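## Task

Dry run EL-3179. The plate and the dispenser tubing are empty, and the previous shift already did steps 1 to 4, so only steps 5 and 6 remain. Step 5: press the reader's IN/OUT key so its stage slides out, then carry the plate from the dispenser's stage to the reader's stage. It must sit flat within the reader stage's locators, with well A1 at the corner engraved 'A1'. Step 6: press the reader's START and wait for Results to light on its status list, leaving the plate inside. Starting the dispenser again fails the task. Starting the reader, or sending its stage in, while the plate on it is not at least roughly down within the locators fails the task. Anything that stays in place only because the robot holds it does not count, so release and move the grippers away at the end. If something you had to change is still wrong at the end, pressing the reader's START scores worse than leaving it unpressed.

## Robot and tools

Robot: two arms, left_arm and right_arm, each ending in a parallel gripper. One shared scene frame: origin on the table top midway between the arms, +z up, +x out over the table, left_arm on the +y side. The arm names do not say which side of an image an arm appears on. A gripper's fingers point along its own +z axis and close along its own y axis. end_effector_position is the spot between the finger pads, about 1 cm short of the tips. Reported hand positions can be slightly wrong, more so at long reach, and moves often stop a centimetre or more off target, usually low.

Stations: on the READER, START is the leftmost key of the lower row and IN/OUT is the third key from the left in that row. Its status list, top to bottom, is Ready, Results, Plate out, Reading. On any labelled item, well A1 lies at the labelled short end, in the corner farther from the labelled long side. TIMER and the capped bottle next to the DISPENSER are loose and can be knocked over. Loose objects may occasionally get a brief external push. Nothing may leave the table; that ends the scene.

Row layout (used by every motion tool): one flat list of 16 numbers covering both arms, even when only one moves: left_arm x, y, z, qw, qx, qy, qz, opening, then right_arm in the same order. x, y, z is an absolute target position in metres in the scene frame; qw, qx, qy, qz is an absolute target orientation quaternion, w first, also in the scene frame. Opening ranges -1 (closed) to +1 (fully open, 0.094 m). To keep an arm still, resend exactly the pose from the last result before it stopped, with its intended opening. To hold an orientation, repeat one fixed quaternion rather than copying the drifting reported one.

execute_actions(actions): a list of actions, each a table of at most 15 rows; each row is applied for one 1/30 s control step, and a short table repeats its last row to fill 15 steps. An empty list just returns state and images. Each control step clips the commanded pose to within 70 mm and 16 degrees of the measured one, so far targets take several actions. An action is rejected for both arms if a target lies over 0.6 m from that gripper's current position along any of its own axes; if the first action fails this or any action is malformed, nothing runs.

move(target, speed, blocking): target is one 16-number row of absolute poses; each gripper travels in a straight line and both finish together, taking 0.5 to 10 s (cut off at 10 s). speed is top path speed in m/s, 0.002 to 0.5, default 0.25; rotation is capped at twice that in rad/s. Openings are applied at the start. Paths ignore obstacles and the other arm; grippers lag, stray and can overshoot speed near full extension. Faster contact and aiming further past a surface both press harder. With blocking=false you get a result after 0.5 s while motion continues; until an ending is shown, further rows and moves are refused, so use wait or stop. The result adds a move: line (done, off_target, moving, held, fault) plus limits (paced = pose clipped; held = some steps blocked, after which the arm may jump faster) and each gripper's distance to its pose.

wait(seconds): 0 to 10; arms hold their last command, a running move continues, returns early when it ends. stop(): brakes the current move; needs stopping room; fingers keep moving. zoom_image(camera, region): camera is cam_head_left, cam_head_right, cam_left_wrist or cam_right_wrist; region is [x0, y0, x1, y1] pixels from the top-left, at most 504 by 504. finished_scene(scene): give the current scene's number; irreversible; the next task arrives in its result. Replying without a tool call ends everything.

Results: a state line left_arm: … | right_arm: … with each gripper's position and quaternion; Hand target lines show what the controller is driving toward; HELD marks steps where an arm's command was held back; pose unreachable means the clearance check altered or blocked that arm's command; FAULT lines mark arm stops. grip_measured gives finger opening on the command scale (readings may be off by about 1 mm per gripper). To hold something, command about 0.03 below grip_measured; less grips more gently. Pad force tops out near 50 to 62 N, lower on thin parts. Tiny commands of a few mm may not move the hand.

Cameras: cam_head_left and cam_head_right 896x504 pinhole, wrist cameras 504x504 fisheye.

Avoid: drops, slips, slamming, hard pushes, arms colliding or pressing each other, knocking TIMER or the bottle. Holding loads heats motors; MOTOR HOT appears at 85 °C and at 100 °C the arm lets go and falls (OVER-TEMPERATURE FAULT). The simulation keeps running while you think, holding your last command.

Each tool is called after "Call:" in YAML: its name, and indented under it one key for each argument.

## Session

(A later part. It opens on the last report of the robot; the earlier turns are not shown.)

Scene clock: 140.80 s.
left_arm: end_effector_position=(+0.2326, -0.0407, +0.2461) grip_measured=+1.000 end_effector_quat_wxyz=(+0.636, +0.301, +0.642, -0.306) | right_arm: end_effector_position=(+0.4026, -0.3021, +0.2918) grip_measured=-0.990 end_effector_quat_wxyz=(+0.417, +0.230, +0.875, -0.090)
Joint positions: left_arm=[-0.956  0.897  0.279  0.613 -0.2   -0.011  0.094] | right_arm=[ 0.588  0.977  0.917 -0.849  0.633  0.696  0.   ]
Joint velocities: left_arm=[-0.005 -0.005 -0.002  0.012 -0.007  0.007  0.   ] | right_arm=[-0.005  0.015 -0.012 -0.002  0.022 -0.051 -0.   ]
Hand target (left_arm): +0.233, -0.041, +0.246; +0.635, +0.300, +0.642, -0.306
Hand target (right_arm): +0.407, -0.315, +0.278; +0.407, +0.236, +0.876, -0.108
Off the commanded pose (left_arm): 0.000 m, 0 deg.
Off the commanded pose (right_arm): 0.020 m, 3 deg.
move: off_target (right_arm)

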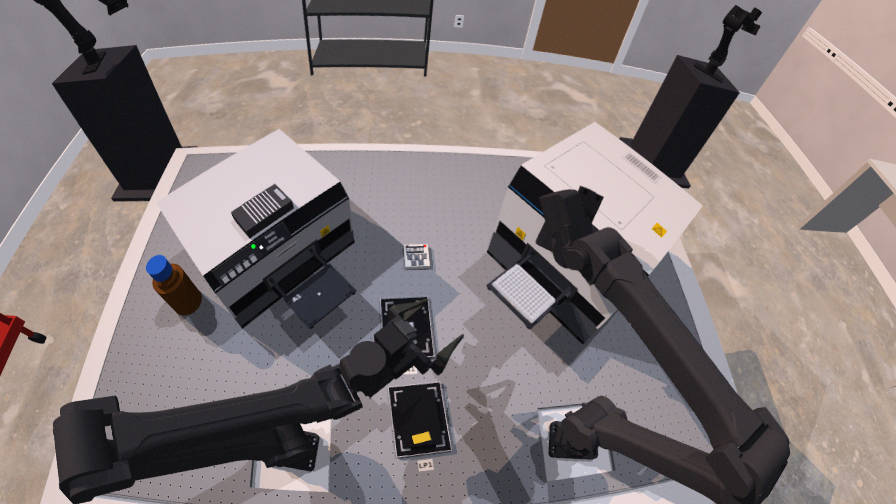

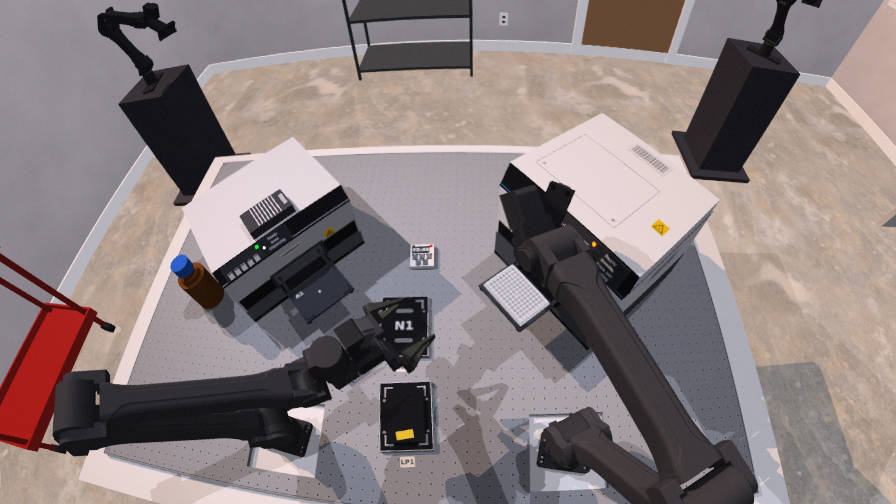

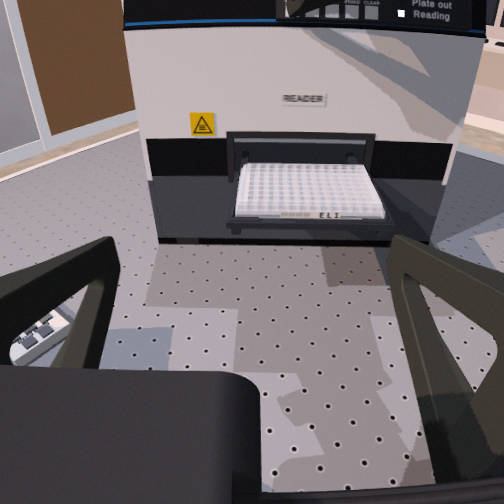

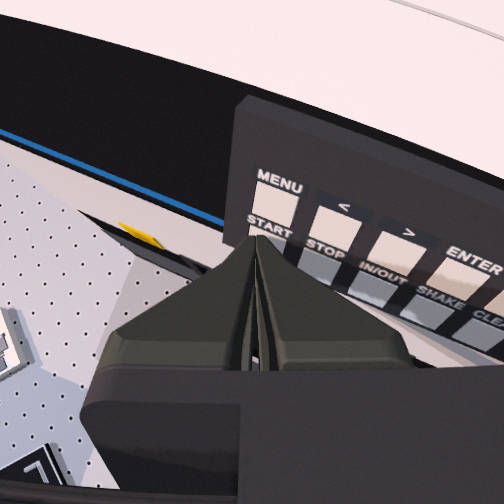

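Call:
move:
  target: [0.2326,-0.0407,0.246,0.635,0.300,0.642,-0.306,1, 0.31,-0.26,0.39,0.408,0.235,0.875,-0.109,-1]
  speed: 0.2

Call:
wait:
  seconds: 10

Scene clock: 143.60 s.
left_arm: end_effector_position=(+0.2326, -0.0407, +0.2461) grip_measured=+1.000 end_effector_quat_wxyz=(+0.636, +0.301, +0.642, -0.306) | right_arm: end_effector_position=(+0.3103, -0.2645, +0.3747) grip_measured=-0.990 end_effector_quat_wxyz=(+0.403, +0.224, +0.879, -0.126)
Joint positions: left_arm=[-0.956  0.897  0.279  0.613 -0.2   -0.011  0.094] | right_arm=[ 0.907  0.922  1.138 -1.453  0.822  1.076  0.   ]
Joint velocities: left_arm=[ 0.005 -0.005  0.002 -0.012 -0.007 -0.007  0.   ] | right_arm=[-0.024 -0.015 -0.022  0.017  0.037  0.051 -0.   ]
Hand target (left_arm): +0.233, -0.041, +0.246; +0.635, +0.300, +0.642, -0.306
Hand target (right_arm): +0.313, -0.260, +0.392; +0.413, +0.233, +0.873, -0.111
Off the commanded pose (left_arm): 0.000 m, 0 deg.
Off the commanded pose (right_arm): 0.016 m, 2 deg.
move: off_target (right_arm)

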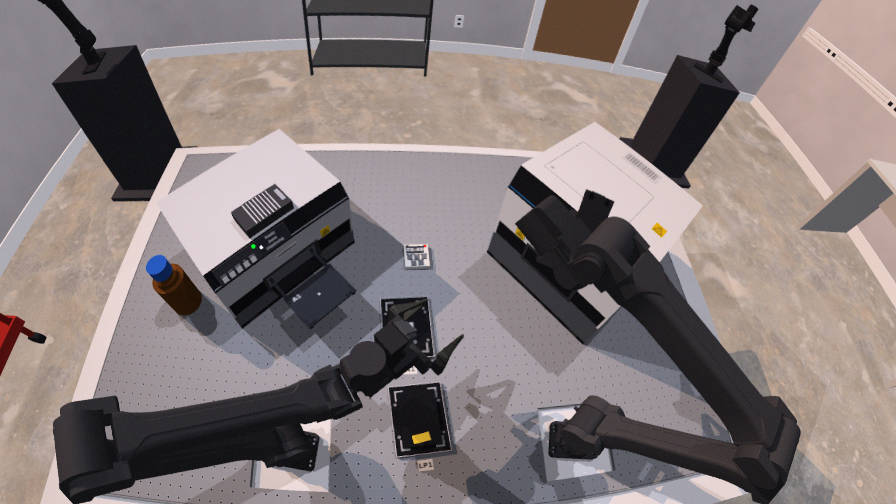

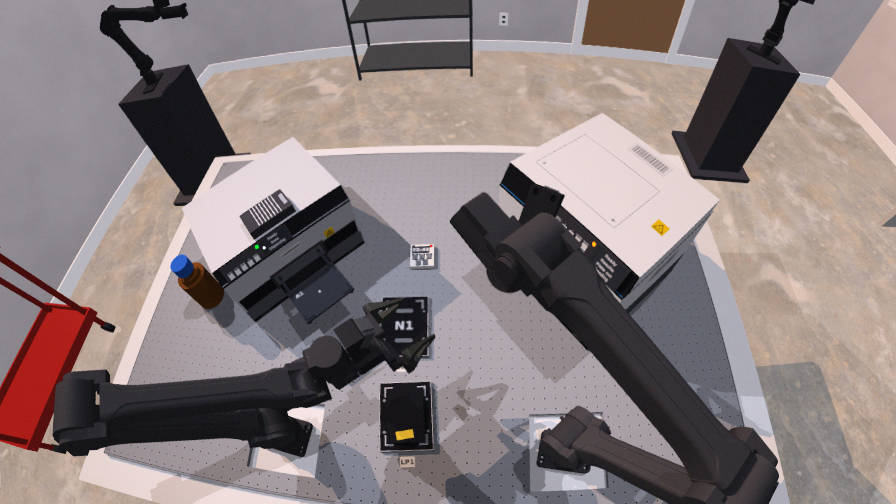

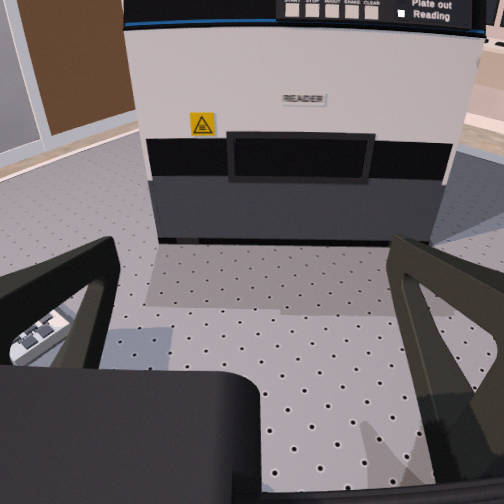

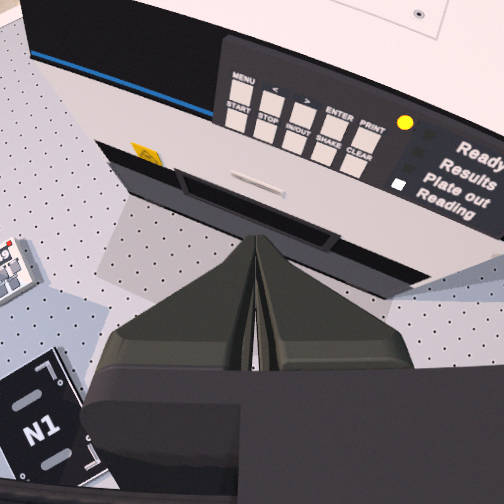

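Scene clock: 153.60 s.
left_arm: end_effector_position=(+0.2326, -0.0407, +0.2461) grip_measured=+1.000 end_effector_quat_wxyz=(+0.636, +0.301, +0.642, -0.306) | right_arm: end_effector_position=(+0.3103, -0.2645, +0.3746) grip_measured=-0.990 end_effector_quat_wxyz=(+0.403, +0.225, +0.878, -0.125)
Joint positions: left_arm=[-0.956  0.897  0.279  0.613 -0.2   -0.011  0.094] | right_arm=[ 0.907  0.922  1.138 -1.454  0.822  1.079  0.   ]
Joint velocities: left_arm=[-0.024  0.005 -0.007 -0.002  0.007  0.037  0.   ] | right_arm=[-0.005  0.005 -0.012 -0.017 -0.081  0.037 -0.001]
Hand target (left_arm): +0.233, -0.041, +0.246; +0.635, +0.300, +0.642, -0.306
Hand target (right_arm): +0.313, -0.260, +0.392; +0.413, +0.233, +0.874, -0.111
Off the commanded pose (left_arm): 0.000 m, 0 deg.
Off the commanded pose (right_arm): 0.016 m, 2 deg.
wait: 10.00 s; at rest by 0.17 s

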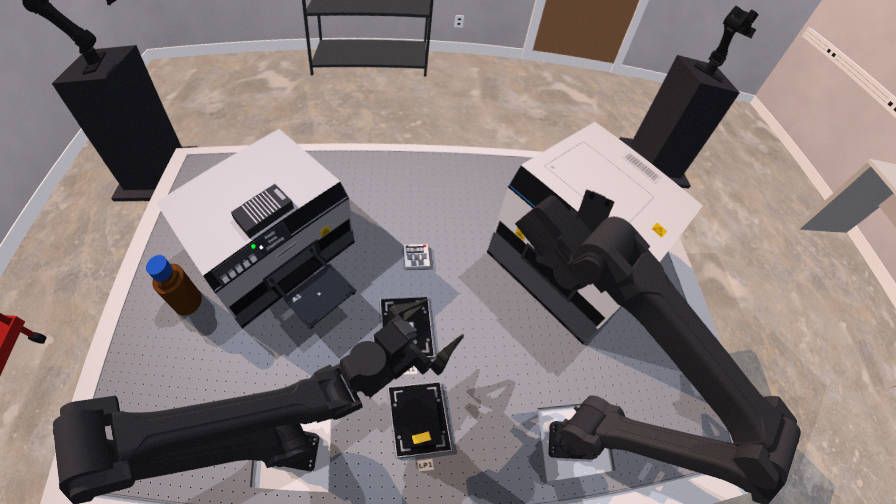

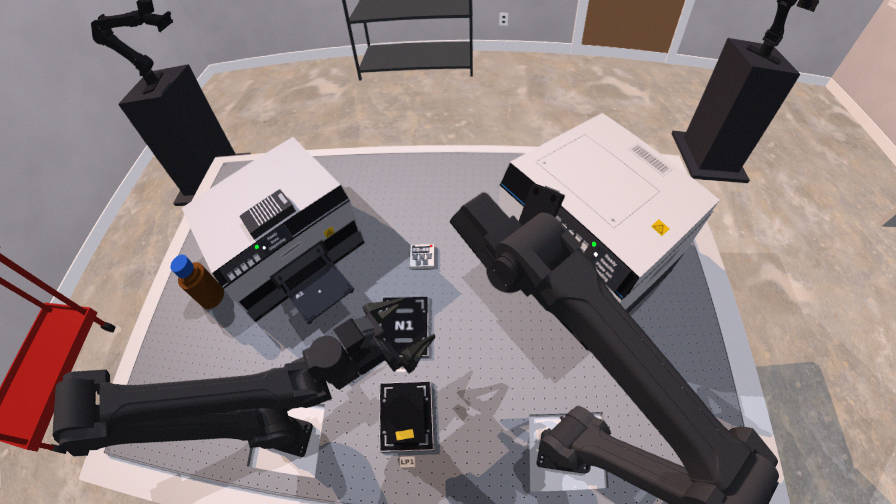

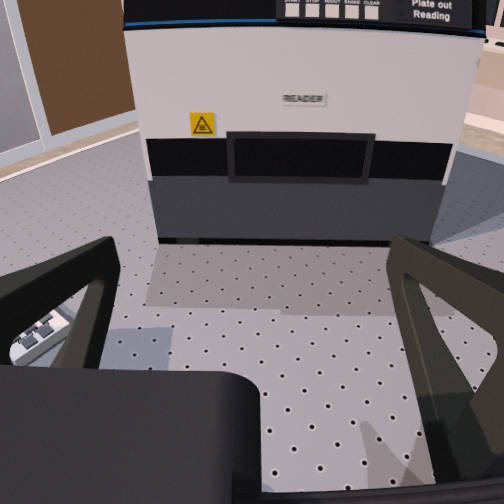

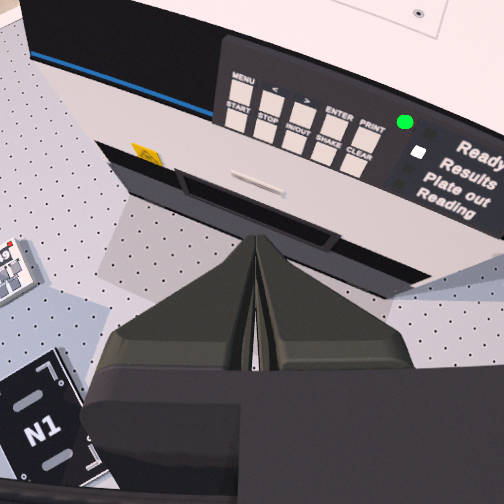

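Call:
finished_scene:
  scene: 1

The scene is finished: the task was done.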